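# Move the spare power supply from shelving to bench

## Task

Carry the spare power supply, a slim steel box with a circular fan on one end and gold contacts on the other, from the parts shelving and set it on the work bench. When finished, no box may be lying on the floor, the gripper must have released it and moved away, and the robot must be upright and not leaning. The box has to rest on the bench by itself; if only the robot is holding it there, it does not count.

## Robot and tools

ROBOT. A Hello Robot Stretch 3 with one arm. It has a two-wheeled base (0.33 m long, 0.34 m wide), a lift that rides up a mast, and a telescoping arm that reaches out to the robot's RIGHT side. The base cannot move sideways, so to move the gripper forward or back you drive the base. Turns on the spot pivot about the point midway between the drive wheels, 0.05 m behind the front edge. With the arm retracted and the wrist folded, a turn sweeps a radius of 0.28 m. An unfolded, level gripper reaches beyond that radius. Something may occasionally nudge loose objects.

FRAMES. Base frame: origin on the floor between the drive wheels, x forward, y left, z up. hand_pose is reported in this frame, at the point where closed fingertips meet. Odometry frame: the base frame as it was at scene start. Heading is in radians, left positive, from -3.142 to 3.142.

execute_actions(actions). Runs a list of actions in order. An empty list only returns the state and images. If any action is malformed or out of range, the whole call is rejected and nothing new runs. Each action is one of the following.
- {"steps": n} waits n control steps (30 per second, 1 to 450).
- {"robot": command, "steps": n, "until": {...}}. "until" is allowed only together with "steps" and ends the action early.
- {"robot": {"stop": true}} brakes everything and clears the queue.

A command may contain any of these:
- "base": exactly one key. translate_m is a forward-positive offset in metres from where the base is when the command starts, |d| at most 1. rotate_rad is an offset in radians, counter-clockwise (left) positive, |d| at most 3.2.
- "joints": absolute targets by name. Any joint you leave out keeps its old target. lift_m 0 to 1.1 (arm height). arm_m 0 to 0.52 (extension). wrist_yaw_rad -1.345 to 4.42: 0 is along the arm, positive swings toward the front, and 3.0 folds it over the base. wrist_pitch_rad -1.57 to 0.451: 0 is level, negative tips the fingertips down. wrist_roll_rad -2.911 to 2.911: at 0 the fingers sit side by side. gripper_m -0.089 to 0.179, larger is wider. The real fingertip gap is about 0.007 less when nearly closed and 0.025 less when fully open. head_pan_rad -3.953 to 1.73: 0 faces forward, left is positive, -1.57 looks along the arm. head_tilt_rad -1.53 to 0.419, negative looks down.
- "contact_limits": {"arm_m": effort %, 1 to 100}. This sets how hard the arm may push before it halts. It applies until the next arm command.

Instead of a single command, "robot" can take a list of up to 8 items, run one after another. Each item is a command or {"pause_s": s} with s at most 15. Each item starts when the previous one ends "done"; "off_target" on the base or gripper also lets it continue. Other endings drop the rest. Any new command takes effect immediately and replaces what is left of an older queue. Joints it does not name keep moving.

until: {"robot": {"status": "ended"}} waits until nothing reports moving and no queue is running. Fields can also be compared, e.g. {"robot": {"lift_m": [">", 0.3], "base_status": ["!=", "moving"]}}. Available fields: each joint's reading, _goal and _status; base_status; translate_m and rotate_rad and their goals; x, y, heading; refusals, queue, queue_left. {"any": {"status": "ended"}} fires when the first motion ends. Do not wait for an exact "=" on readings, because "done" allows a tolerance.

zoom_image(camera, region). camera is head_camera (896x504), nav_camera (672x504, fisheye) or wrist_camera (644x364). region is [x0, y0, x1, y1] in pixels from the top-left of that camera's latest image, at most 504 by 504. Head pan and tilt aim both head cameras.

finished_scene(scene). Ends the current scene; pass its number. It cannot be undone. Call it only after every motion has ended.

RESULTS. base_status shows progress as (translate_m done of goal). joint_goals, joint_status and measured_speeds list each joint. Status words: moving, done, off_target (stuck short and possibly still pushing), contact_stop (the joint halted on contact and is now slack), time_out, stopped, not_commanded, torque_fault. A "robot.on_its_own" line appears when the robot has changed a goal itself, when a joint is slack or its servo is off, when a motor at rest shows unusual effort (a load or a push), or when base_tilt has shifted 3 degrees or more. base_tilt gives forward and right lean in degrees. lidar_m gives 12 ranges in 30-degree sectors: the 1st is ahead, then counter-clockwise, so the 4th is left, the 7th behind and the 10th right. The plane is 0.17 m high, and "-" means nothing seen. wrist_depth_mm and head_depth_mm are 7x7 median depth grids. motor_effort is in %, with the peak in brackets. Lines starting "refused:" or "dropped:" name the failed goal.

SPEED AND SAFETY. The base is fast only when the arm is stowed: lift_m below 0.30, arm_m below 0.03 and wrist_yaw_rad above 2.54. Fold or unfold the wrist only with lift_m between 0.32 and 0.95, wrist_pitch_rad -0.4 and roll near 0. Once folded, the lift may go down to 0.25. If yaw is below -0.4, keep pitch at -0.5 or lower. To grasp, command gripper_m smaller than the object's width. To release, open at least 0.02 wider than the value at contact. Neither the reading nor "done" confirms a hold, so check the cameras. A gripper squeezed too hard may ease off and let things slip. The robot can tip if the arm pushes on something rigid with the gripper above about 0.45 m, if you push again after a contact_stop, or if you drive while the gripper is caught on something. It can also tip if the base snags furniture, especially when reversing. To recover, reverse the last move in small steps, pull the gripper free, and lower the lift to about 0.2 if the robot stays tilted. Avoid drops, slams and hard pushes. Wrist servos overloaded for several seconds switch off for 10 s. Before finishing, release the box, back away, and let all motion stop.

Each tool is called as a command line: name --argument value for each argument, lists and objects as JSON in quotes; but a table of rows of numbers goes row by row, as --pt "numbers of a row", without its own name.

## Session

execute_actions --actions '[]'

Scene clock: 0.00 s.
robot.base_odometry: x=+0.000 y=+0.000 heading=+0.000 (m, m, rad; robot's odometry frame)
robot.turned_by_wheels: +0.000 (rad since the last result)
robot.turned_by_imu: +0.000 (rad since the last result)
robot.base_tilt: forward=+2.5 right=+1.9 (deg)
robot.lidar_m: 1.17 1.28 2.36 2.02 1.46 1.40 1.43 1.89 2.38 1.65 1.19 1.14
robot.head_depth_mm: 1025 1034 1042 1053 1066 1074 1089 / 1075 1085 1098 1110 1122 1137 1147 / 1138 1150 1159 1177 1186 1202 1210 / 1203 1217 1225 1242 1257 1273 1285 / 1274 1291 1308 1323 1338 1358 1373 / 1354 1381 1395 1412 1431 1449 1470 / 1459 1472 1495 1518 1544 1514 1466
robot.base_status: not_commanded
robot.joint_positions: lift_m=+0.404 arm_m=+0.003 wrist_yaw_rad=+2.993 wrist_pitch_rad=-0.590 wrist_roll_rad=+0.016 gripper_m=+0.037 head_pan_rad=-0.006 head_tilt_rad=+0.003
robot.joint_goals: lift_m=+0.404 arm_m=+0.003 wrist_yaw_rad=+2.993 wrist_pitch_rad=-0.590 wrist_roll_rad=+0.016 gripper_m=+0.037 head_pan_rad=-0.006 head_tilt_rad=+0.003
robot.joint_status: lift_m=not_commanded arm_m=not_commanded wrist_yaw_rad=not_commanded wrist_pitch_rad=not_commanded wrist_roll_rad=not_commanded gripper_m=not_commanded head_pan_rad=not_commanded head_tilt_rad=not_commanded
robot.measured_speeds: translate_m=+0.000 rotate_rad=+0.000 lift_m=+0.000 arm_m=+0.000 wrist_yaw_rad=+0.000 wrist_pitch_rad=+0.000 wrist_roll_rad=+0.000 head_pan_rad=+0.000 head_tilt_rad=+0.000
robot: refusals=0 queue=idle queue_left=0
robot.motor_effort: left_wheel=-1 right_wheel=+0 lift_m=+21 arm_m=+0 wrist_yaw_rad=+0 wrist_pitch_rad=+5 wrist_roll_rad=+1 gripper_m=+0 head_pan_rad=+0 head_tilt_rad=+1 (%)
robot.hand_pose: x=+0.0084 y=+0.0495 z=+0.3803 quat_wxyz=(+0.257, +0.695, +0.153, +0.654) (m; robot's base frame)
robot.wrist_depth_mm: - - - - - - - / - - - - - - - / 856 824 813 830 821 818 818 / 722 717 709 702 705 696 697 / 636 614 - 615 630 611 622 / 560 564 - 570 - 546 533 / 495 - - - 487 499 494
pictures: head_camera (sideways: a quarter turn clockwise sets it upright), nav_camera (sideways: a quarter turn counterclockwise sets it upright), wrist_camera
Images, in order (width x height): head_camera 896x504, nav_camera 672x504, wrist_camera 644x364.

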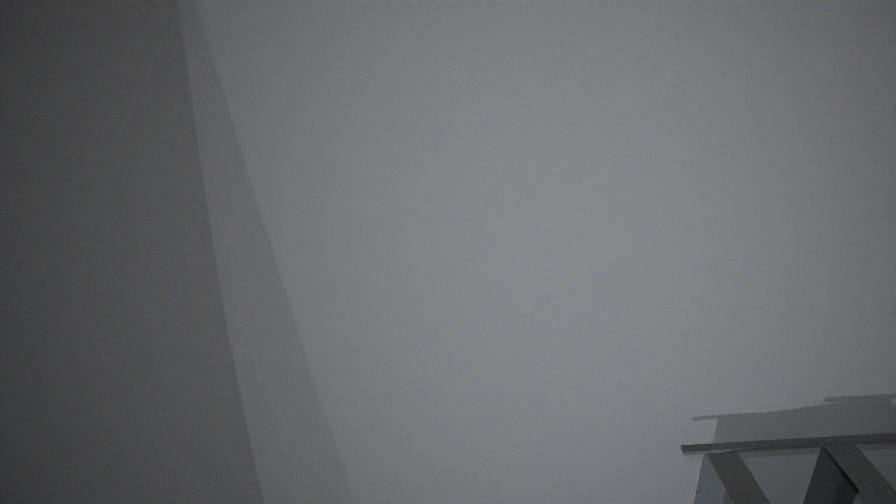

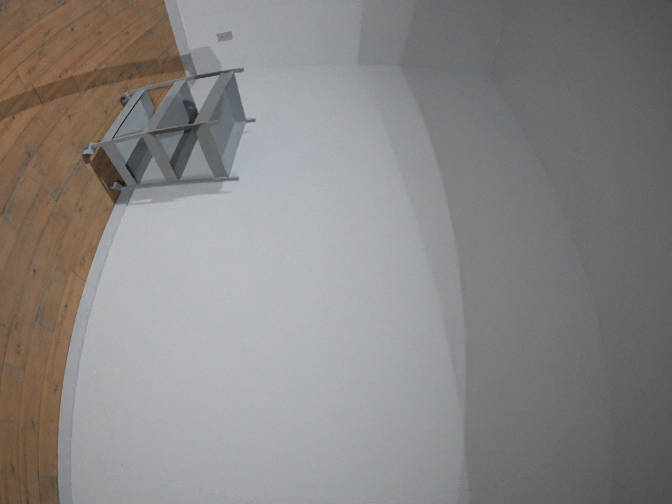

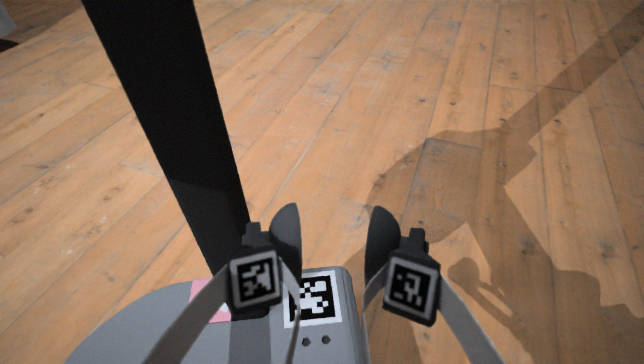

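execute_actions --actions '[{"robot":{"base":{"rotate_rad":1.75},"joints":{"head_pan_rad":-0.1,"head_tilt_rad":-0.25,"lift_m":0.29,"wrist_pitch_rad":-0.4,"wrist_yaw_rad":2.7}},"steps":200,"until":{"robot":{"status":"ended"}}}]'

Scene clock: 6.17 s.
robot.base_odometry: x=+0.000 y=+0.000 heading=+1.750 (m, m, rad; robot's odometry frame)
robot.turned_by_wheels: +1.750 (rad since the last result)
robot.turned_by_imu: +1.745 (rad since the last result)
robot.base_tilt: forward=+2.5 right=+1.8 (deg)
robot.lidar_m: 2.03 1.41 1.40 2.83 2.40 2.39 1.43 1.15 1.14 1.24 1.28 2.02
robot.head_depth_mm: 2052 2155 2230 2372 2425 1923 1504 / 2104 2209 2299 2433 2491 1943 1512 / 2197 2352 2526 2621 2520 1954 1527 / 2359 2513 2635 2778 2611 1976 1525 / 2537 2716 2824 3080 2668 1985 1545 / 2777 2971 3184 3404 2844 1997 1550 / 2903 3033 3105 3232 2859 2015 1549
robot.base_status: done (rotate_rad +1.7499 of +1.7500)
robot.joint_positions: lift_m=+0.290 arm_m=+0.003 wrist_yaw_rad=+2.703 wrist_pitch_rad=-0.417 wrist_roll_rad=+0.016 gripper_m=+0.037 head_pan_rad=-0.093 head_tilt_rad=-0.247
robot.joint_goals: lift_m=+0.290 arm_m=+0.003 wrist_yaw_rad=+2.700 wrist_pitch_rad=-0.400 wrist_roll_rad=+0.016 gripper_m=+0.037 head_pan_rad=-0.100 head_tilt_rad=-0.250
robot.joint_status: lift_m=done arm_m=not_commanded wrist_yaw_rad=done wrist_pitch_rad=done wrist_roll_rad=not_commanded gripper_m=not_commanded head_pan_rad=done head_tilt_rad=done
robot.measured_speeds: translate_m=+0.000 rotate_rad=+0.000 lift_m=+0.000 arm_m=+0.000 wrist_yaw_rad=+0.000 wrist_pitch_rad=+0.000 wrist_roll_rad=+0.000 head_pan_rad=+0.000 head_tilt_rad=+0.000
robot: refusals=0 queue=done queue_left=0
robot.motor_effort: left_wheel=-3(10) right_wheel=+1(7) lift_m=+18(19) arm_m=-1(1) wrist_yaw_rad=-3(4) wrist_pitch_rad=+7(9) wrist_roll_rad=+1(1) gripper_m=+0(0) head_pan_rad=-3(12) head_tilt_rad=-1(14) (%)
robot.hand_pose: x=+0.0741 y=+0.0553 z=+0.3030 quat_wxyz=(+0.294, +0.712, -0.010, +0.638) (m; robot's base frame)
robot.wrist_depth_mm: - - - - - - - / - - - - - - - / 879 866 896 870 892 870 885 / 700 698 703 695 711 695 718 / - 576 596 570 607 579 586 / - 500 513 497 - 503 507 / - - - 438 432 439 434
pictures: head_camera (sideways: a quarter turn clockwise sets it upright), nav_camera (sideways: a quarter turn counterclockwise sets it upright), wrist_camera
Images, in order (width x height): head_camera 896x504, nav_camera 672x504, wrist_camera 644x364.

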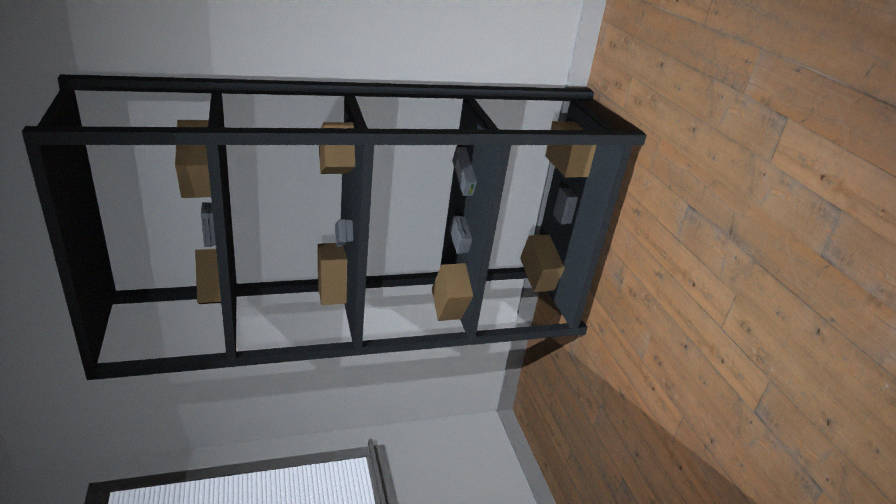

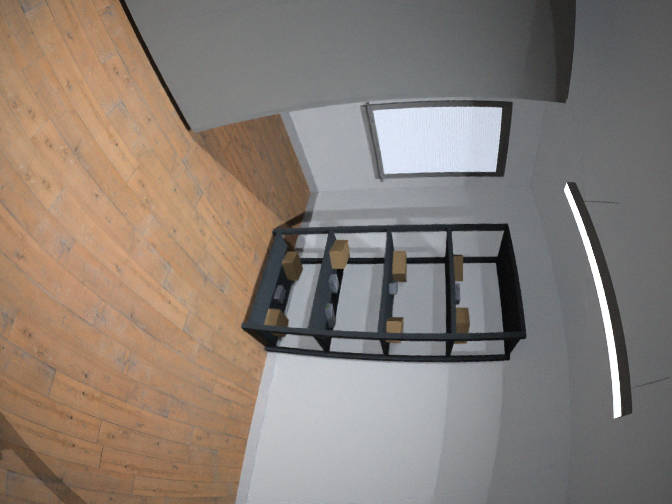

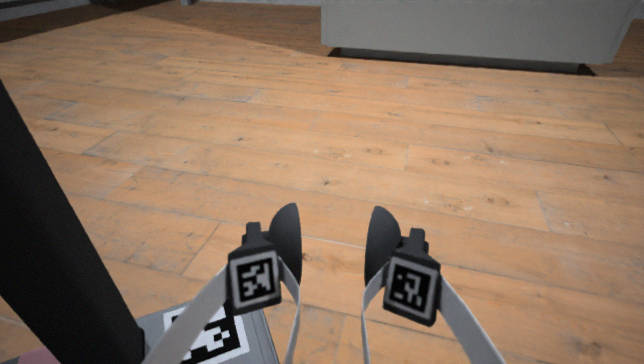

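zoom_image --camera "head_camera" --region '[400,110,620,330]'

Region (400, 110, 620, 330) of head_camera's 896x504 image, scaled by 2.291, with more detail than that image has.

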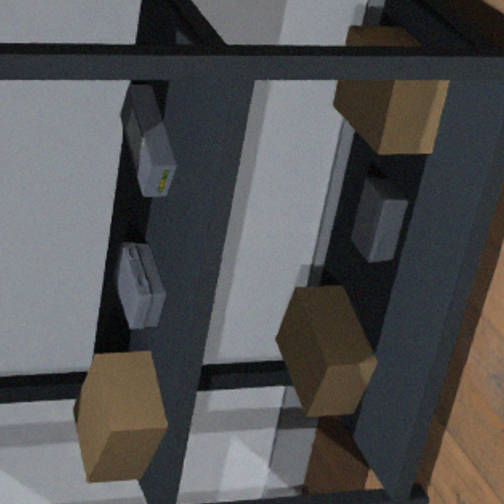

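execute_actions --actions '[{"robot":[{"base":{"rotate_rad":0.1},"joints":{"head_pan_rad":-1.57,"head_tilt_rad":-0.75}},{"base":{"translate_m":1.0}}],"steps":300,"until":{"robot":{"y":[">",0.5]}}},{"robot":{"base":{"translate_m":1.0}},"steps":300,"until":{"robot":{"y":[">",0.83]}}},{"robot":[{"base":{"translate_m":1.0}},{"base":{"rotate_rad":0.48},"joints":{"lift_m":0.70,"wrist_yaw_rad":0,"wrist_pitch_rad":-0.6,"wrist_roll_rad":0,"gripper_m":0.15}},{"joints":{"arm_m":0.1}}],"steps":450,"until":{"robot":{"status":"ended"}}}]'

Scene clock: 31.73 s.
robot.base_odometry: x=-0.514 y=+1.794 heading=+2.330 (m, m, rad; robot's odometry frame)
robot.turned_by_wheels: +0.580 (rad since the last result)
robot.turned_by_imu: +0.585 (rad since the last result)
robot.base_tilt: forward=+2.5 right=+1.9 (deg)
robot.lidar_m: 1.33 1.32 0.77 0.66 3.58 2.91 2.02 2.01 0.72 0.76 0.73 0.65
robot.head_depth_mm: 1028 688 1382 972 1438 - - / 745 693 1346 1061 1448 - 1108 / 702 689 1222 1068 952 - 1131 / 755 708 1213 1043 936 1255 1137 / 889 710 598 1078 939 1234 1137 / 863 631 601 1083 919 1235 1146 / 835 661 580 1090 858 1216 1143
robot.base_status: done (rotate_rad +0.4799 of +0.4800)
robot.joint_positions: lift_m=+0.700 arm_m=+0.100 wrist_yaw_rad=+0.002 wrist_pitch_rad=-0.612 wrist_roll_rad=+0.002 gripper_m=+0.150 head_pan_rad=-1.563 head_tilt_rad=-0.741
robot.joint_goals: lift_m=+0.700 arm_m=+0.100 wrist_yaw_rad=+0.000 wrist_pitch_rad=-0.600 wrist_roll_rad=+0.000 gripper_m=+0.150 head_pan_rad=-1.570 head_tilt_rad=-0.750
robot.joint_status: lift_m=done arm_m=done wrist_yaw_rad=done wrist_pitch_rad=done wrist_roll_rad=done gripper_m=done head_pan_rad=done head_tilt_rad=done
robot.measured_speeds: translate_m=+0.000 rotate_rad=+0.000 lift_m=+0.000 arm_m=+0.000 wrist_yaw_rad=+0.000 wrist_pitch_rad=+0.000 wrist_roll_rad=+0.000 head_pan_rad=+0.000 head_tilt_rad=+0.000
robot: refusals=0 queue=done queue_left=0
robot.motor_effort: left_wheel=-3(9) right_wheel=+1(6) lift_m=+22(24) arm_m=+2(3) wrist_yaw_rad=-2(4) wrist_pitch_rad=+5(7) wrist_roll_rad=-1(2) gripper_m=+0(81) head_pan_rad=-3(44) head_tilt_rad=-3(22) (%)
robot.hand_pose: x=-0.0211 y=-0.4406 z=+0.6717 quat_wxyz=(+0.674, +0.214, -0.675, -0.213) (m; robot's base frame)
robot.wrist_depth_mm: 585 610 635 634 664 823 869 / 523 450 511 471 514 904 352 / 420 390 437 434 431 430 399 / 371 371 374 371 384 410 - / 328 336 348 755 885 913 926 / 756 - 758 764 773 657 854 / 721 688 674 719 721 748 744
pictures: head_camera (sideways: a quarter turn clockwise sets it upright), nav_camera (sideways: a quarter turn counterclockwise sets it upright), wrist_camera
Images, in order (width x height): head_camera 896x504, nav_camera 672x504, wrist_camera 644x364.

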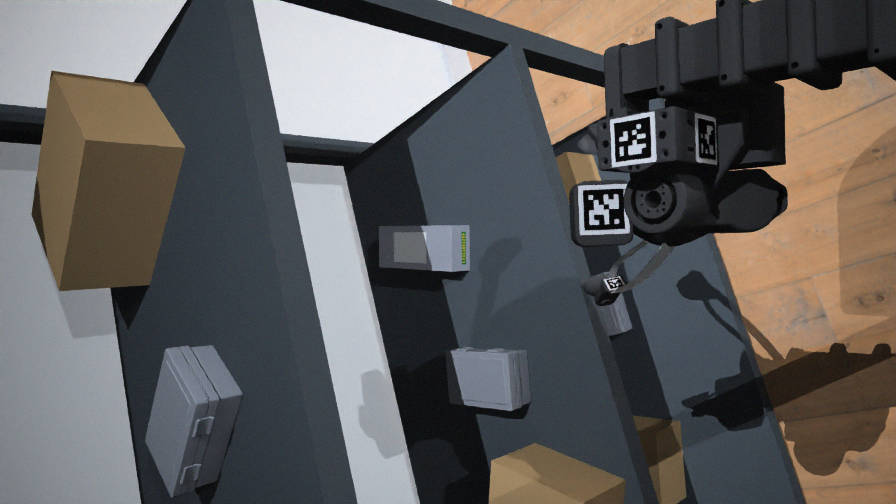

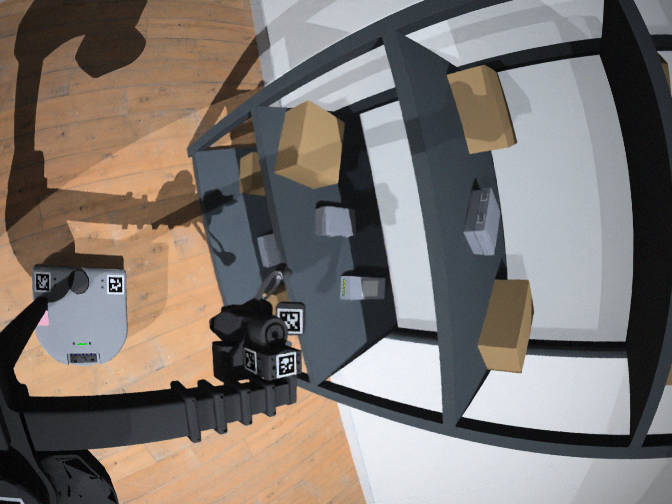

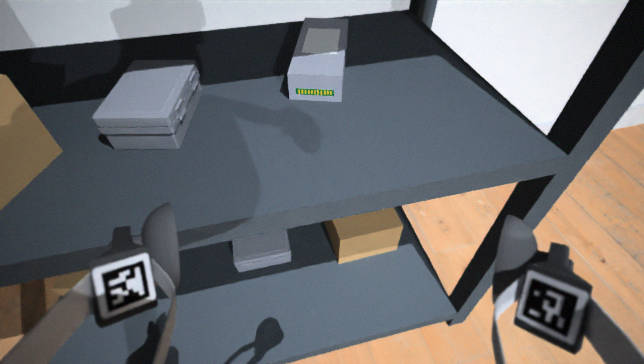

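execute_actions --actions '[{"robot":[{"base":{"translate_m":0.03},"joints":{"lift_m":0.625,"arm_m":0.5}}],"steps":450,"until":{"robot":{"status":"ended"}}}]'

Scene clock: 41.53 s.
robot.base_odometry: x=-0.535 y=+1.816 heading=+2.330 (m, m, rad; robot's odometry frame)
robot.turned_by_wheels: +0.000 (rad since the last result)
robot.turned_by_imu: -0.001 (rad since the last result)
robot.base_tilt: forward=+2.5 right=+1.9 (deg)
robot.lidar_m: 1.30 1.29 0.78 0.66 3.59 2.94 2.05 2.03 0.74 0.76 0.72 0.63
robot.head_depth_mm: 997 686 1405 1532 1235 1292 1144 / 694 688 1302 1072 1387 1271 1124 / 717 699 1221 1009 1305 1265 1133 / 873 706 893 1033 958 1250 1136 / 881 651 596 1075 937 1234 1144 / 857 630 578 1083 899 1232 1147 / 827 694 579 1090 841 1213 1136
robot.base_status: done (translate_m +0.0300 of +0.0300)
robot.joint_positions: lift_m=+0.625 arm_m=+0.500 wrist_yaw_rad=+0.002 wrist_pitch_rad=-0.612 wrist_roll_rad=+0.002 gripper_m=+0.150 head_pan_rad=-1.563 head_tilt_rad=-0.741
robot.joint_goals: lift_m=+0.625 arm_m=+0.500 wrist_yaw_rad=+0.000 wrist_pitch_rad=-0.600 wrist_roll_rad=+0.000 gripper_m=+0.150 head_pan_rad=-1.570 head_tilt_rad=-0.750
robot.joint_status: lift_m=done arm_m=done wrist_yaw_rad=done wrist_pitch_rad=done wrist_roll_rad=done gripper_m=done head_pan_rad=done head_tilt_rad=done
robot.measured_speeds: translate_m=+0.000 rotate_rad=+0.000 lift_m=+0.000 arm_m=+0.000 wrist_yaw_rad=+0.000 wrist_pitch_rad=+0.000 wrist_roll_rad=+0.000 head_pan_rad=+0.000 head_tilt_rad=+0.000
robot: refusals=0 queue=done queue_left=0
robot.motor_effort: left_wheel=-3(4) right_wheel=+2(3) lift_m=+18(23) arm_m=+2(3) wrist_yaw_rad=-1(2) wrist_pitch_rad=+5(5) wrist_roll_rad=-1(1) gripper_m=+0(0) head_pan_rad=-3(3) head_tilt_rad=-3(3) (%)
robot.hand_pose: x=-0.0212 y=-0.8405 z=+0.5969 quat_wxyz=(+0.674, +0.214, -0.675, -0.213) (m; robot's base frame)
robot.wrist_depth_mm: 274 286 304 325 349 364 409 / 297 316 338 360 383 353 480 / 320 313 315 314 316 309 576 / 270 269 271 215 262 270 279 / 237 243 238 189 226 244 238 / 217 - 212 168 203 211 209 / 188 190 186 152 182 188 188
pictures: head_camera (sideways: a quarter turn clockwise sets it upright), nav_camera (sideways: a quarter turn counterclockwise sets it upright), wrist_camera
Images, in order (width x height): head_camera 896x504, nav_camera 672x504, wrist_camera 644x364.

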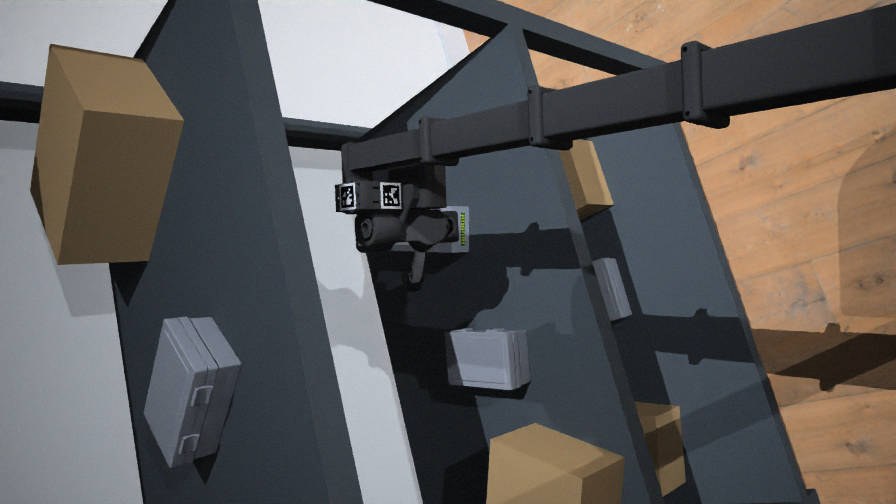

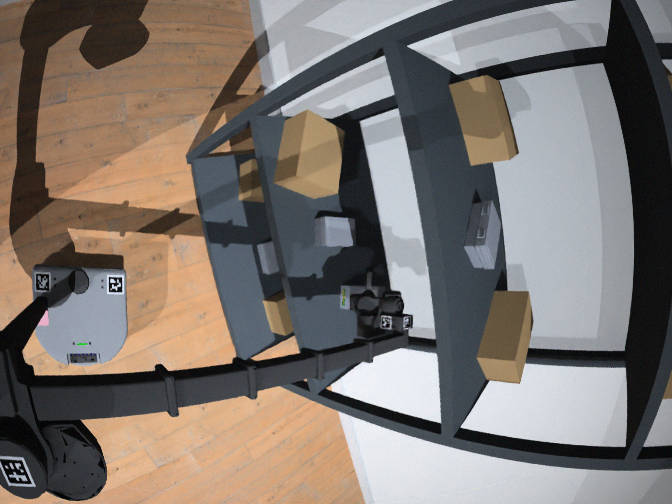

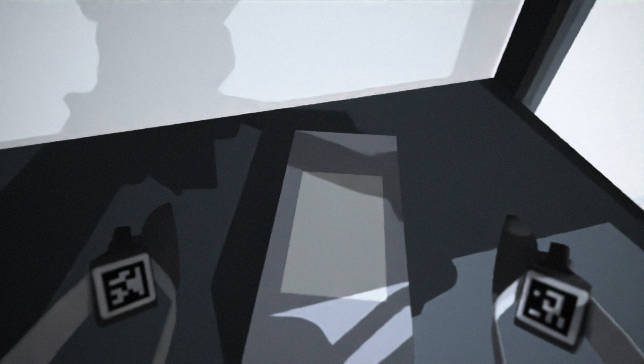

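execute_actions --actions '[{"robot":[{"joints":{"lift_m":0.586,"arm_m":0.511,"gripper_m":0.12}},{"joints":{"gripper_m":0.02}},{"joints":{"lift_m":0.625}}],"steps":450,"until":{"robot":{"status":"ended"}}}]'

Scene clock: 47.70 s.
robot.base_odometry: x=-0.535 y=+1.816 heading=+2.330 (m, m, rad; robot's odometry frame)
robot.turned_by_wheels: +0.000 (rad since the last result)
robot.turned_by_imu: -0.001 (rad since the last result)
robot.base_tilt: forward=+2.6 right=+1.9 (deg)
robot.lidar_m: 1.30 1.29 0.79 0.66 3.59 2.94 2.04 2.03 0.73 0.77 0.72 0.63
robot.head_depth_mm: 996 685 1400 1533 1236 1283 1146 / 693 688 1297 1073 - 1267 1119 / 716 697 1202 1006 1307 1268 1134 / 872 705 893 1038 959 1254 1138 / 883 651 595 1077 939 1229 1140 / 853 630 578 1084 899 1233 1146 / 829 691 579 1087 841 1215 1142
robot.base_status: done (translate_m +0.0300 of +0.0300)
robot.joint_positions: lift_m=+0.625 arm_m=+0.511 wrist_yaw_rad=-0.001 wrist_pitch_rad=-0.667 wrist_roll_rad=+0.005 gripper_m=+0.025 head_pan_rad=-1.563 head_tilt_rad=-0.741
robot.joint_goals: lift_m=+0.625 arm_m=+0.511 wrist_yaw_rad=+0.000 wrist_pitch_rad=-0.600 wrist_roll_rad=+0.000 gripper_m=+0.023 head_pan_rad=-1.570 head_tilt_rad=-0.750
robot.joint_status: lift_m=done arm_m=done wrist_yaw_rad=done wrist_pitch_rad=done wrist_roll_rad=done gripper_m=done head_pan_rad=done head_tilt_rad=done
robot.measured_speeds: translate_m=+0.000 rotate_rad=+0.000 lift_m=+0.000 arm_m=+0.000 wrist_yaw_rad=+0.000 wrist_pitch_rad=+0.000 wrist_roll_rad=+0.000 head_pan_rad=+0.000 head_tilt_rad=+0.000
robot: refusals=0 queue=done queue_left=0
robot.motor_effort: left_wheel=-3(3) right_wheel=+0(1) lift_m=+27(30) arm_m=+1(1) wrist_yaw_rad=+2(2) wrist_pitch_rad=+28(30) wrist_roll_rad=-2(8) gripper_m=-26(100) head_pan_rad=-4(3) head_tilt_rad=-3(3) (%)
robot.hand_pose: x=-0.0217 y=-0.8422 z=+0.5859 quat_wxyz=(+0.667, +0.231, -0.669, -0.233) (m; robot's base frame)
robot.wrist_depth_mm: 269 285 300 330 354 361 420 / 298 314 332 343 325 320 491 / 283 283 284 189 263 278 553 / 246 246 246 163 172 243 246 / 221 218 150 146 145 218 216 / 198 199 134 130 130 199 195 / 181 178 124 119 120 176 178
pictures: head_camera (sideways: a quarter turn clockwise sets it upright), nav_camera (sideways: a quarter turn counterclockwise sets it upright), wrist_camera
Images, in order (width x height): head_camera 896x504, nav_camera 672x504, wrist_camera 644x364.

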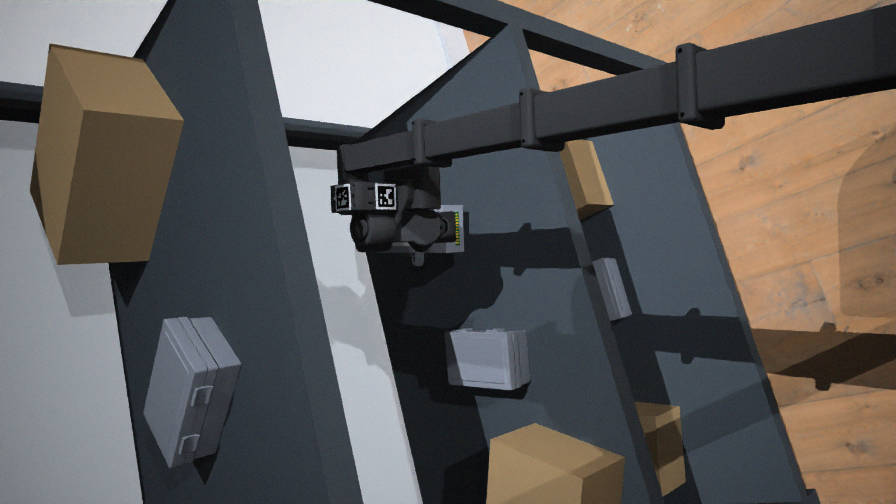

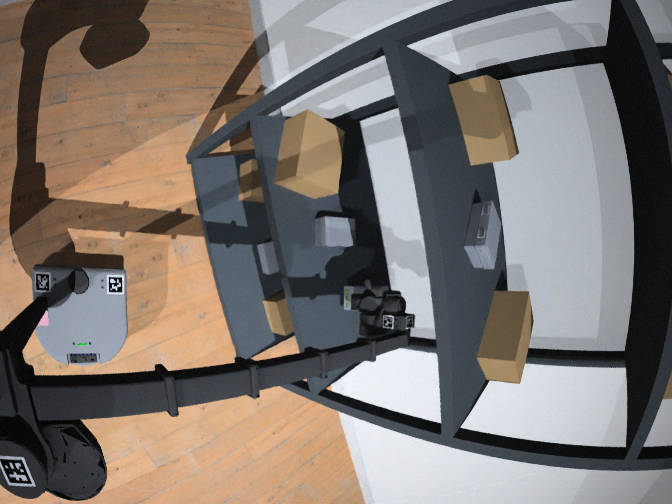

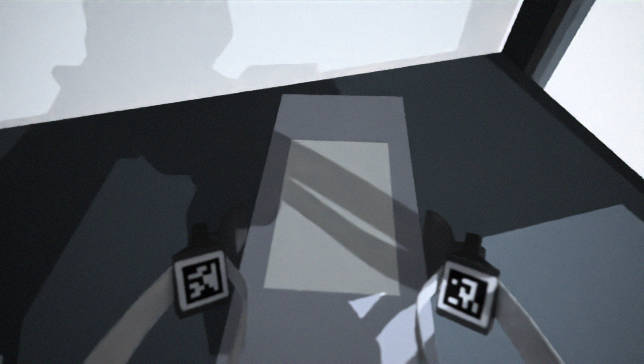

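execute_actions --actions '[{"robot":[{"joints":{"arm_m":0.01,"head_pan_rad":0,"head_tilt_rad":-0.6}},{"base":{"translate_m":-0.33},"joints":{"lift_m":0.29,"wrist_yaw_rad":2.6,"gripper_m":0.022}},{"base":{"rotate_rad":1.93}}],"steps":450,"until":{"robot":{"status":"ended"}}}]'

Scene clock: 63.60 s.
robot.base_odometry: x=-0.308 y=+1.576 heading=-2.024 (m, m, rad; robot's odometry frame)
robot.turned_by_wheels: +1.930 (rad since the last result)
robot.turned_by_imu: +1.920 (rad since the last result)
robot.base_tilt: forward=+2.5 right=+1.9 (deg)
robot.lidar_m: 3.49 2.95 2.21 1.72 1.54 0.66 0.80 0.91 1.65 1.60 0.76 0.68
robot.head_depth_mm: 1192 1208 1226 1249 1276 1291 1160 / 3000 3467 2773 1975 1637 1393 1184 / 3018 3471 2925 2145 1700 1398 1191 / 3061 3444 2951 2160 1706 1407 1201 / 3119 3475 2988 2183 1713 1416 1205 / 3136 3478 3003 2188 1729 1418 1205 / 3100 3495 3046 2215 1736 1428 1212
robot.base_status: done (rotate_rad +1.9299 of +1.9300)
robot.joint_positions: lift_m=+0.290 arm_m=+0.010 wrist_yaw_rad=+2.600 wrist_pitch_rad=-0.668 wrist_roll_rad=+0.003 gripper_m=+0.039 head_pan_rad=-0.007 head_tilt_rad=-0.605
robot.joint_goals: lift_m=+0.290 arm_m=+0.010 wrist_yaw_rad=+2.600 wrist_pitch_rad=-0.600 wrist_roll_rad=+0.000 gripper_m=+0.038 head_pan_rad=+0.000 head_tilt_rad=-0.600
robot.joint_status: lift_m=done arm_m=done wrist_yaw_rad=done wrist_pitch_rad=done wrist_roll_rad=done gripper_m=done head_pan_rad=done head_tilt_rad=done
robot.measured_speeds: translate_m=+0.000 rotate_rad=+0.000 lift_m=+0.000 arm_m=+0.000 wrist_yaw_rad=+0.000 wrist_pitch_rad=+0.000 wrist_roll_rad=+0.000 head_pan_rad=+0.000 head_tilt_rad=+0.000
robot: refusals=0 queue=done queue_left=0
robot.on_its_own: gripper_m is held at +0.038, not at your +0.022, by its stall guard, which is not easing now
robot.motor_effort: left_wheel=-3(11) right_wheel=+2(6) lift_m=+24(26) arm_m=-3(1) wrist_yaw_rad=+0(7) wrist_pitch_rad=+28(28) wrist_roll_rad=-1(3) gripper_m=-20(83) head_pan_rad=+4(42) head_tilt_rad=+1(8) (%)
robot.hand_pose: x=+0.0749 y=+0.0043 z=+0.2510 quat_wxyz=(+0.403, +0.706, +0.044, +0.581) (m; robot's base frame)
robot.wrist_depth_mm: 813 819 815 787 781 786 790 / 664 664 657 678 657 662 668 / 581 580 587 191 530 569 571 / - 509 505 165 482 493 495 / - - 146 146 145 451 445 / - - 132 130 130 406 402 / - - 118 118 120 353 365
pictures: head_camera (sideways: a quarter turn clockwise sets it upright), nav_camera (sideways: a quarter turn counterclockwise sets it upright), wrist_camera
Images, in order (width x height): head_camera 896x504, nav_camera 672x504, wrist_camera 644x364.

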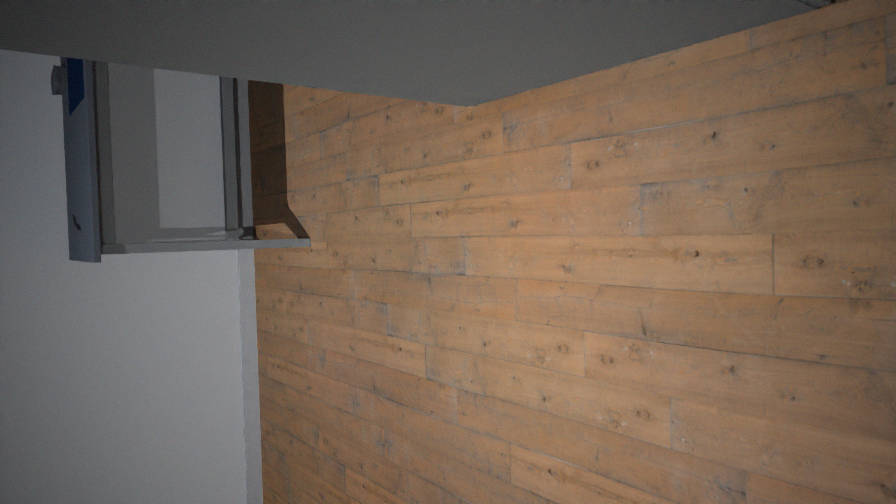

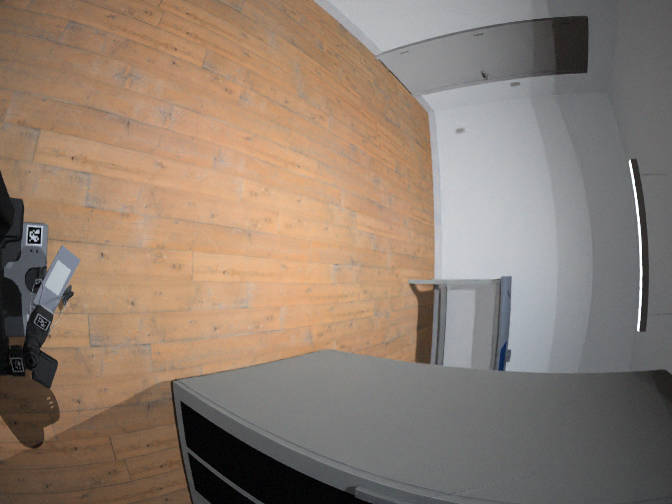

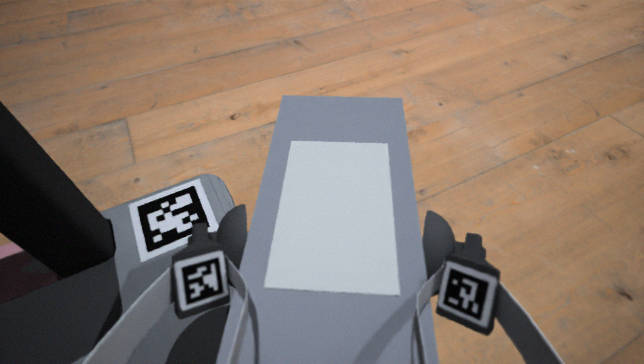

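execute_actions --actions '[{"robot":{"base":{"translate_m":1.0}},"steps":300,"until":{"robot":{"y":["<",1.0]}}},{"robot":{"base":{"translate_m":1.0}},"steps":300,"until":{"robot":{"y":["<",0.415]}}},{"robot":[{"base":{"translate_m":1.0}},{"base":{"rotate_rad":1.54},"joints":{"lift_m":1.03,"wrist_yaw_rad":0,"head_pan_rad":-1.57,"head_tilt_rad":-0.6}}],"steps":450,"until":{"robot":{"heading":[">",-0.49],"base_status":"done"}}},{"robot":{"base":{"translate_m":-0.4}},"steps":450,"until":{"robot":{"status":"ended"}}}]'

Scene clock: 88.87 s.
robot.base_odometry: x=-1.667 y=-0.303 heading=-0.484 (m, m, rad; robot's odometry frame)
robot.turned_by_wheels: +1.540 (rad since the last result)
robot.turned_by_imu: +1.546 (rad since the last result)
robot.base_tilt: forward=+2.5 right=+1.8 (deg)
robot.lidar_m: 2.43 2.57 2.94 0.71 0.73 1.02 1.30 1.22 1.25 1.21 0.64 1.91
robot.head_depth_mm: 1115 1204 - - - - 1155 / 1117 1204 969 - - - 1139 / 1115 1203 953 - - - 1153 / 1112 1201 884 684 414 1339 1196 / 1115 1206 870 687 1629 1415 1202 / 1113 1206 879 685 1722 1424 1158 / 1116 1223 889 671 875 1324 1207
robot.base_status: done (translate_m -0.4000 of -0.4000)
robot.joint_positions: lift_m=+1.030 arm_m=+0.010 wrist_yaw_rad=+0.002 wrist_pitch_rad=-0.668 wrist_roll_rad=+0.002 gripper_m=+0.039 head_pan_rad=-1.563 head_tilt_rad=-0.605
robot.joint_goals: lift_m=+1.030 arm_m=+0.010 wrist_yaw_rad=+0.000 wrist_pitch_rad=-0.600 wrist_roll_rad=+0.000 gripper_m=+0.038 head_pan_rad=-1.570 head_tilt_rad=-0.600
robot.joint_status: lift_m=done arm_m=done wrist_yaw_rad=done wrist_pitch_rad=done wrist_roll_rad=done gripper_m=done head_pan_rad=done head_tilt_rad=done
robot.measured_speeds: translate_m=+0.000 rotate_rad=+0.000 lift_m=+0.000 arm_m=+0.000 wrist_yaw_rad=+0.000 wrist_pitch_rad=+0.000 wrist_roll_rad=+0.000 head_pan_rad=+0.000 head_tilt_rad=+0.000
robot: refusals=0 queue=done queue_left=0
robot.on_its_own: gripper_m is held at +0.038, not at your +0.022, by its stall guard, which is not easing now
robot.motor_effort: left_wheel=-3(9) right_wheel=+1(4) lift_m=+27(29) arm_m=-2(2) wrist_yaw_rad=-2(9) wrist_pitch_rad=+29(29) wrist_roll_rad=-1(1) gripper_m=-20(21) head_pan_rad=-3(41) head_tilt_rad=+2(1) (%)
robot.hand_pose: x=-0.0213 y=-0.3415 z=+0.9907 quat_wxyz=(+0.668, +0.232, -0.668, -0.232) (m; robot's base frame)
robot.wrist_depth_mm: 495 448 451 454 450 443 438 / 377 375 377 372 371 372 369 / - 430 429 190 337 353 345 / - 563 - 165 - - - / - - 150 146 145 - - / - - 134 130 130 - - / - - 124 118 120 - -
pictures: head_camera (sideways: a quarter turn clockwise sets it upright), nav_camera (sideways: a quarter turn counterclockwise sets it upright), wrist_camera
Images, in order (width x height): head_camera 896x504, nav_camera 672x504, wrist_camera 644x364.

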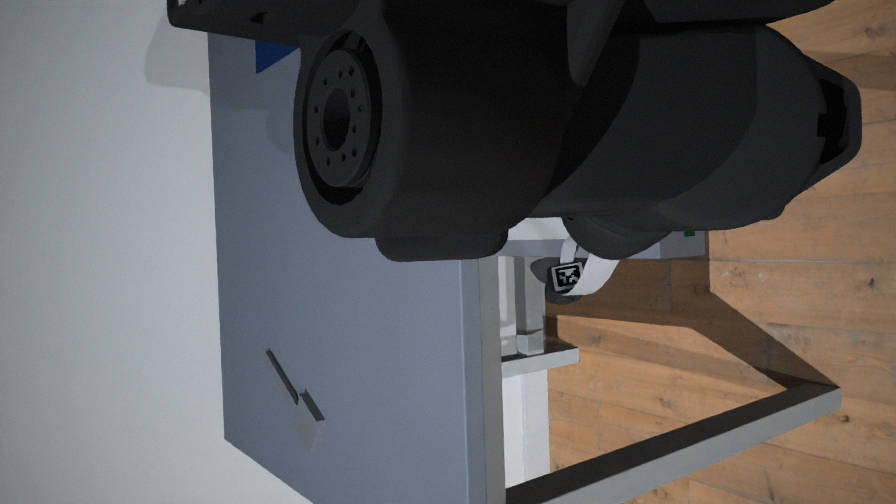

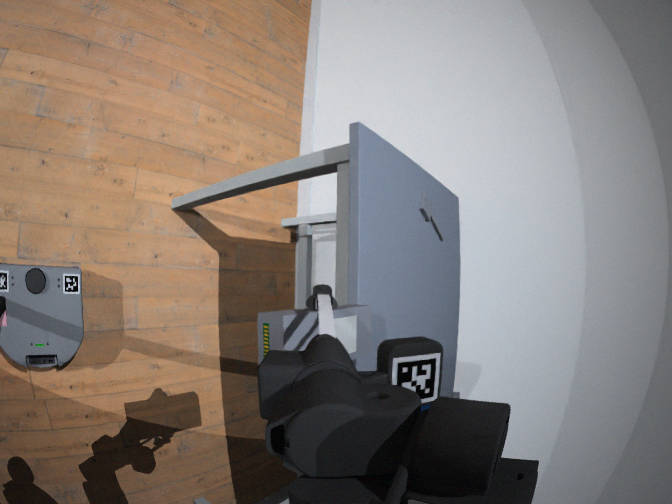

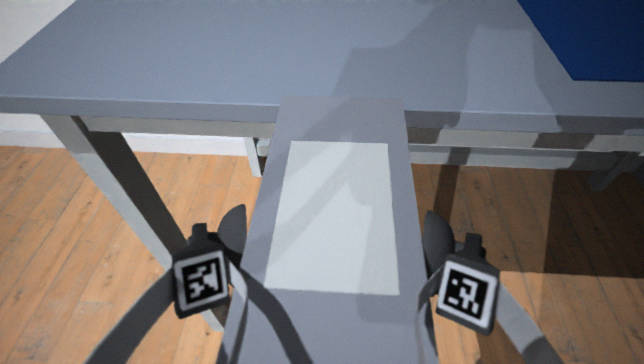

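execute_actions --actions '[{"robot":[{"joints":{"arm_m":0.42,"lift_m":1.01}},{"joints":{"lift_m":0.975}}],"steps":450,"until":{"robot":{"status":"ended"}}}]'

Scene clock: 95.73 s.
robot.base_odometry: x=-1.667 y=-0.303 heading=-0.484 (m, m, rad; robot's odometry frame)
robot.turned_by_wheels: +0.000 (rad since the last result)
robot.turned_by_imu: -0.001 (rad since the last result)
robot.base_tilt: forward=+2.5 right=+1.9 (deg)
robot.lidar_m: 2.42 2.56 2.92 0.71 0.73 1.02 1.30 1.21 1.25 1.21 0.64 1.92
robot.head_depth_mm: 1110 1208 - 665 1630 1384 1182 / 1112 - 840 673 1637 1392 1188 / 1117 - 770 678 1640 1397 1194 / 1114 1180 780 684 1635 1409 1196 / 1113 1200 869 687 1631 1409 1204 / 1111 1203 876 687 1721 1415 1157 / 1115 1224 888 671 878 1328 1211
robot.base_status: done (translate_m -0.4000 of -0.4000)
robot.joint_positions: lift_m=+0.975 arm_m=+0.420 wrist_yaw_rad=+0.002 wrist_pitch_rad=-0.642 wrist_roll_rad=+0.004 gripper_m=+0.039 head_pan_rad=-1.563 head_tilt_rad=-0.605
robot.joint_goals: lift_m=+0.975 arm_m=+0.420 wrist_yaw_rad=+0.000 wrist_pitch_rad=-0.600 wrist_roll_rad=+0.000 gripper_m=+0.038 head_pan_rad=-1.570 head_tilt_rad=-0.600
robot.joint_status: lift_m=done arm_m=done wrist_yaw_rad=done wrist_pitch_rad=done wrist_roll_rad=done gripper_m=done head_pan_rad=done head_tilt_rad=done
robot.measured_speeds: translate_m=+0.000 rotate_rad=+0.000 lift_m=+0.000 arm_m=+0.000 wrist_yaw_rad=+0.000 wrist_pitch_rad=+0.000 wrist_roll_rad=+0.000 head_pan_rad=+0.000 head_tilt_rad=+0.000
robot: refusals=0 queue=done queue_left=0
robot.on_its_own: gripper_m is held at +0.038, not at your +0.022, by its stall guard, which is not easing now
robot.motor_effort: left_wheel=-3(3) right_wheel=+2(1) lift_m=+19(28) arm_m=+2(4) wrist_yaw_rad=-2(2) wrist_pitch_rad=+17(28) wrist_roll_rad=-2(2) gripper_m=-20(21) head_pan_rad=-3(3) head_tilt_rad=+2(1) (%)
robot.hand_pose: x=-0.0213 y=-0.7555 z=+0.9411 quat_wxyz=(+0.670, +0.223, -0.672, -0.223) (m; robot's base frame)
robot.wrist_depth_mm: 363 356 362 358 359 358 350 / 284 298 293 295 294 295 293 / 253 252 254 191 236 250 249 / 218 219 219 165 207 216 217 / 194 193 150 146 145 190 192 / 174 175 133 130 130 174 171 / 157 157 123 118 120 153 155
pictures: head_camera (sideways: a quarter turn clockwise sets it upright), nav_camera (sideways: a quarter turn counterclockwise sets it upright), wrist_camera
Images, in order (width x height): head_camera 896x504, nav_camera 672x504, wrist_camera 644x364.

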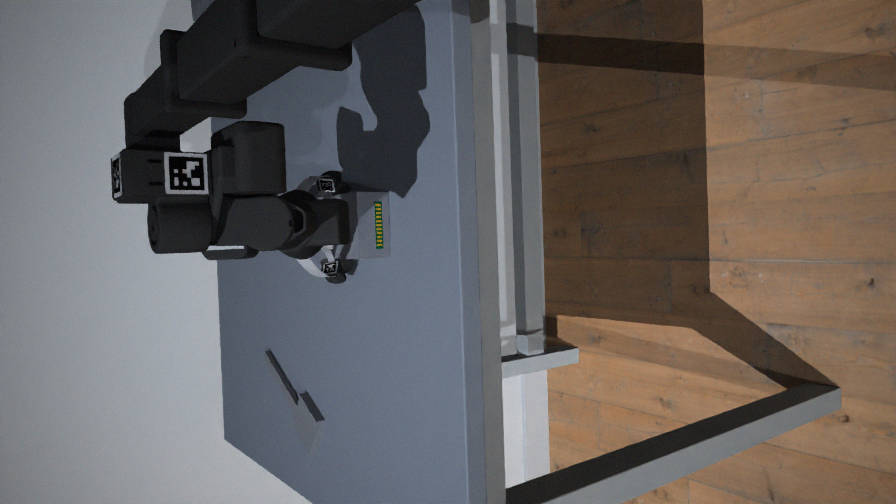

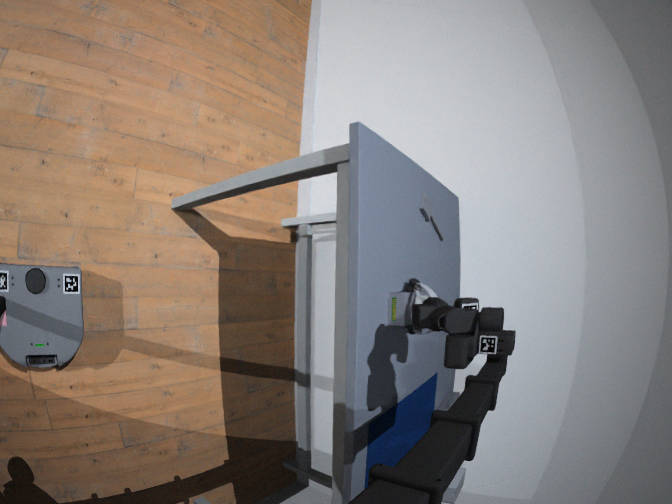

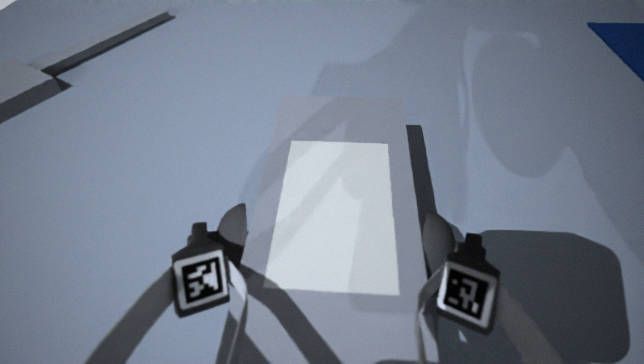

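execute_actions --actions '[{"robot":[{"joints":{"gripper_m":0.14}},{"joints":{"lift_m":1.02,"arm_m":0.0,"head_pan_rad":1.6,"head_tilt_rad":-0.3}}],"steps":450,"until":{"robot":{"arm_m":["<",0.22]}}},{"robot":{"base":{"translate_m":0.33}},"steps":450,"until":{"robot":{"status":"ended"}}}]'

Scene clock: 107.30 s.
robot.base_odometry: x=-1.375 y=-0.457 heading=-0.484 (m, m, rad; robot's odometry frame)
robot.turned_by_wheels: +0.000 (rad since the last result)
robot.turned_by_imu: +0.000 (rad since the last result)
robot.base_tilt: forward=+2.5 right=+1.9 (deg)
robot.lidar_m: 2.09 2.22 2.72 1.52 0.88 1.01 1.63 1.52 1.25 0.56 1.39 1.93
robot.head_depth_mm: 2921 3124 3344 3450 2405 1784 1423 / 2942 3114 3361 3462 2415 1809 1426 / 2936 3109 3332 3462 2459 1799 1438 / 2897 3120 3313 3350 2459 1830 1444 / 2925 3124 3264 3378 2508 1838 1457 / 2934 2699 1619 1581 1659 1648 1419 / 1176 1148 1130 - - - -
robot.base_status: done (translate_m +0.3300 of +0.3300)
robot.joint_positions: lift_m=+1.020 arm_m=+0.003 wrist_yaw_rad=+0.002 wrist_pitch_rad=-0.615 wrist_roll_rad=+0.003 gripper_m=+0.140 head_pan_rad=+1.593 head_tilt_rad=-0.310
robot.joint_goals: lift_m=+1.020 arm_m=+0.000 wrist_yaw_rad=+0.000 wrist_pitch_rad=-0.600 wrist_roll_rad=+0.000 gripper_m=+0.140 head_pan_rad=+1.600 head_tilt_rad=-0.300
robot.joint_status: lift_m=done arm_m=done wrist_yaw_rad=done wrist_pitch_rad=done wrist_roll_rad=done gripper_m=done head_pan_rad=done head_tilt_rad=done
robot.measured_speeds: translate_m=+0.000 rotate_rad=+0.000 lift_m=+0.000 arm_m=+0.000 wrist_yaw_rad=+0.000 wrist_pitch_rad=+0.000 wrist_roll_rad=+0.000 head_pan_rad=+0.000 head_tilt_rad=+0.000
robot: refusals=0 queue=done queue_left=0
robot.motor_effort: left_wheel=-3(3) right_wheel=+1(5) lift_m=+23(23) arm_m=-3(2) wrist_yaw_rad=-2(2) wrist_pitch_rad=+7(18) wrist_roll_rad=-1(2) gripper_m=+0(81) head_pan_rad=+4(42) head_tilt_rad=+3(18) (%)
robot.hand_pose: x=-0.0212 y=-0.3436 z=+0.9911 quat_wxyz=(+0.673, +0.214, -0.674, -0.214) (m; robot's base frame)
robot.wrist_depth_mm: - - - 523 489 494 425 / - - - 400 397 395 395 / - - - 362 361 356 348 / - - - - - - - / - - - - - - - / - - - - - - - / - - - - - - -
pictures: head_camera (sideways: a quarter turn clockwise sets it upright), nav_camera (sideways: a quarter turn counterclockwise sets it upright), wrist_camera
Images, in order (width x height): head_camera 896x504, nav_camera 672x504, wrist_camera 644x364.

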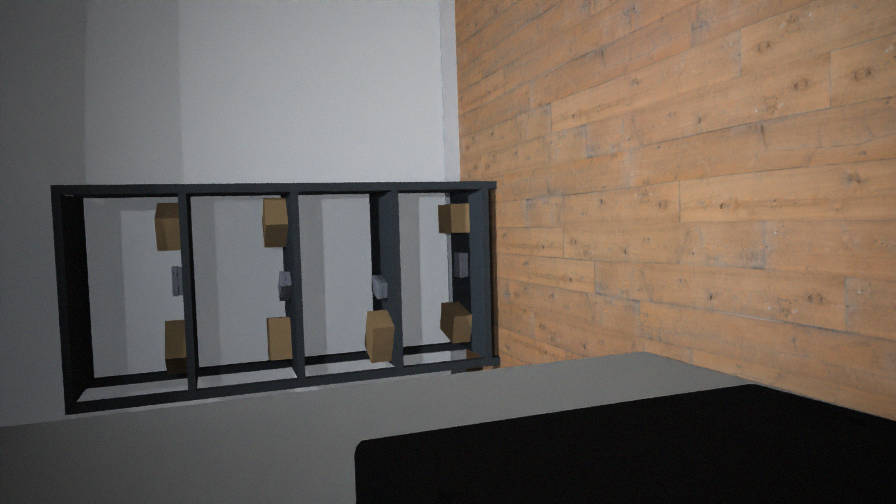

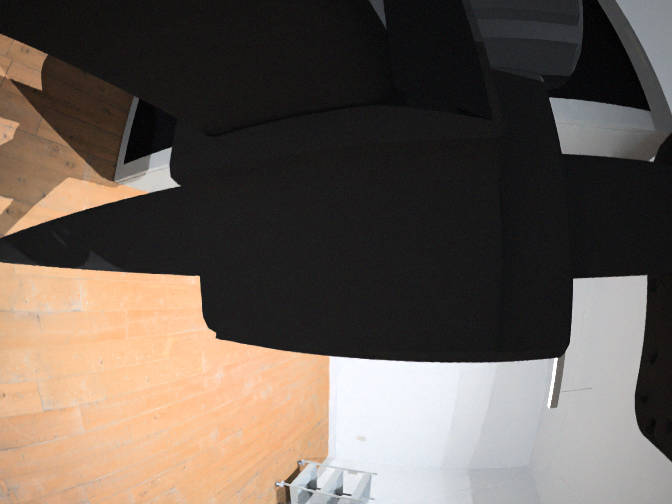

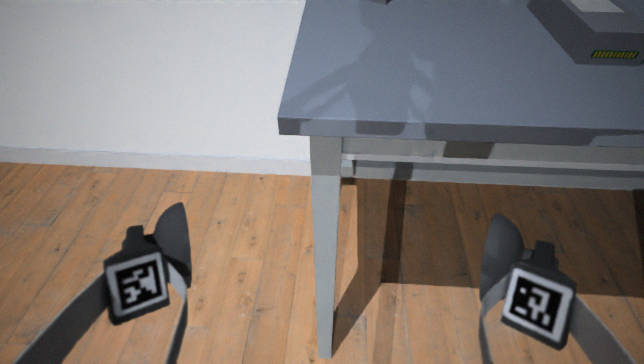

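finished_scene --scene 2

The scene is finished: the task was done.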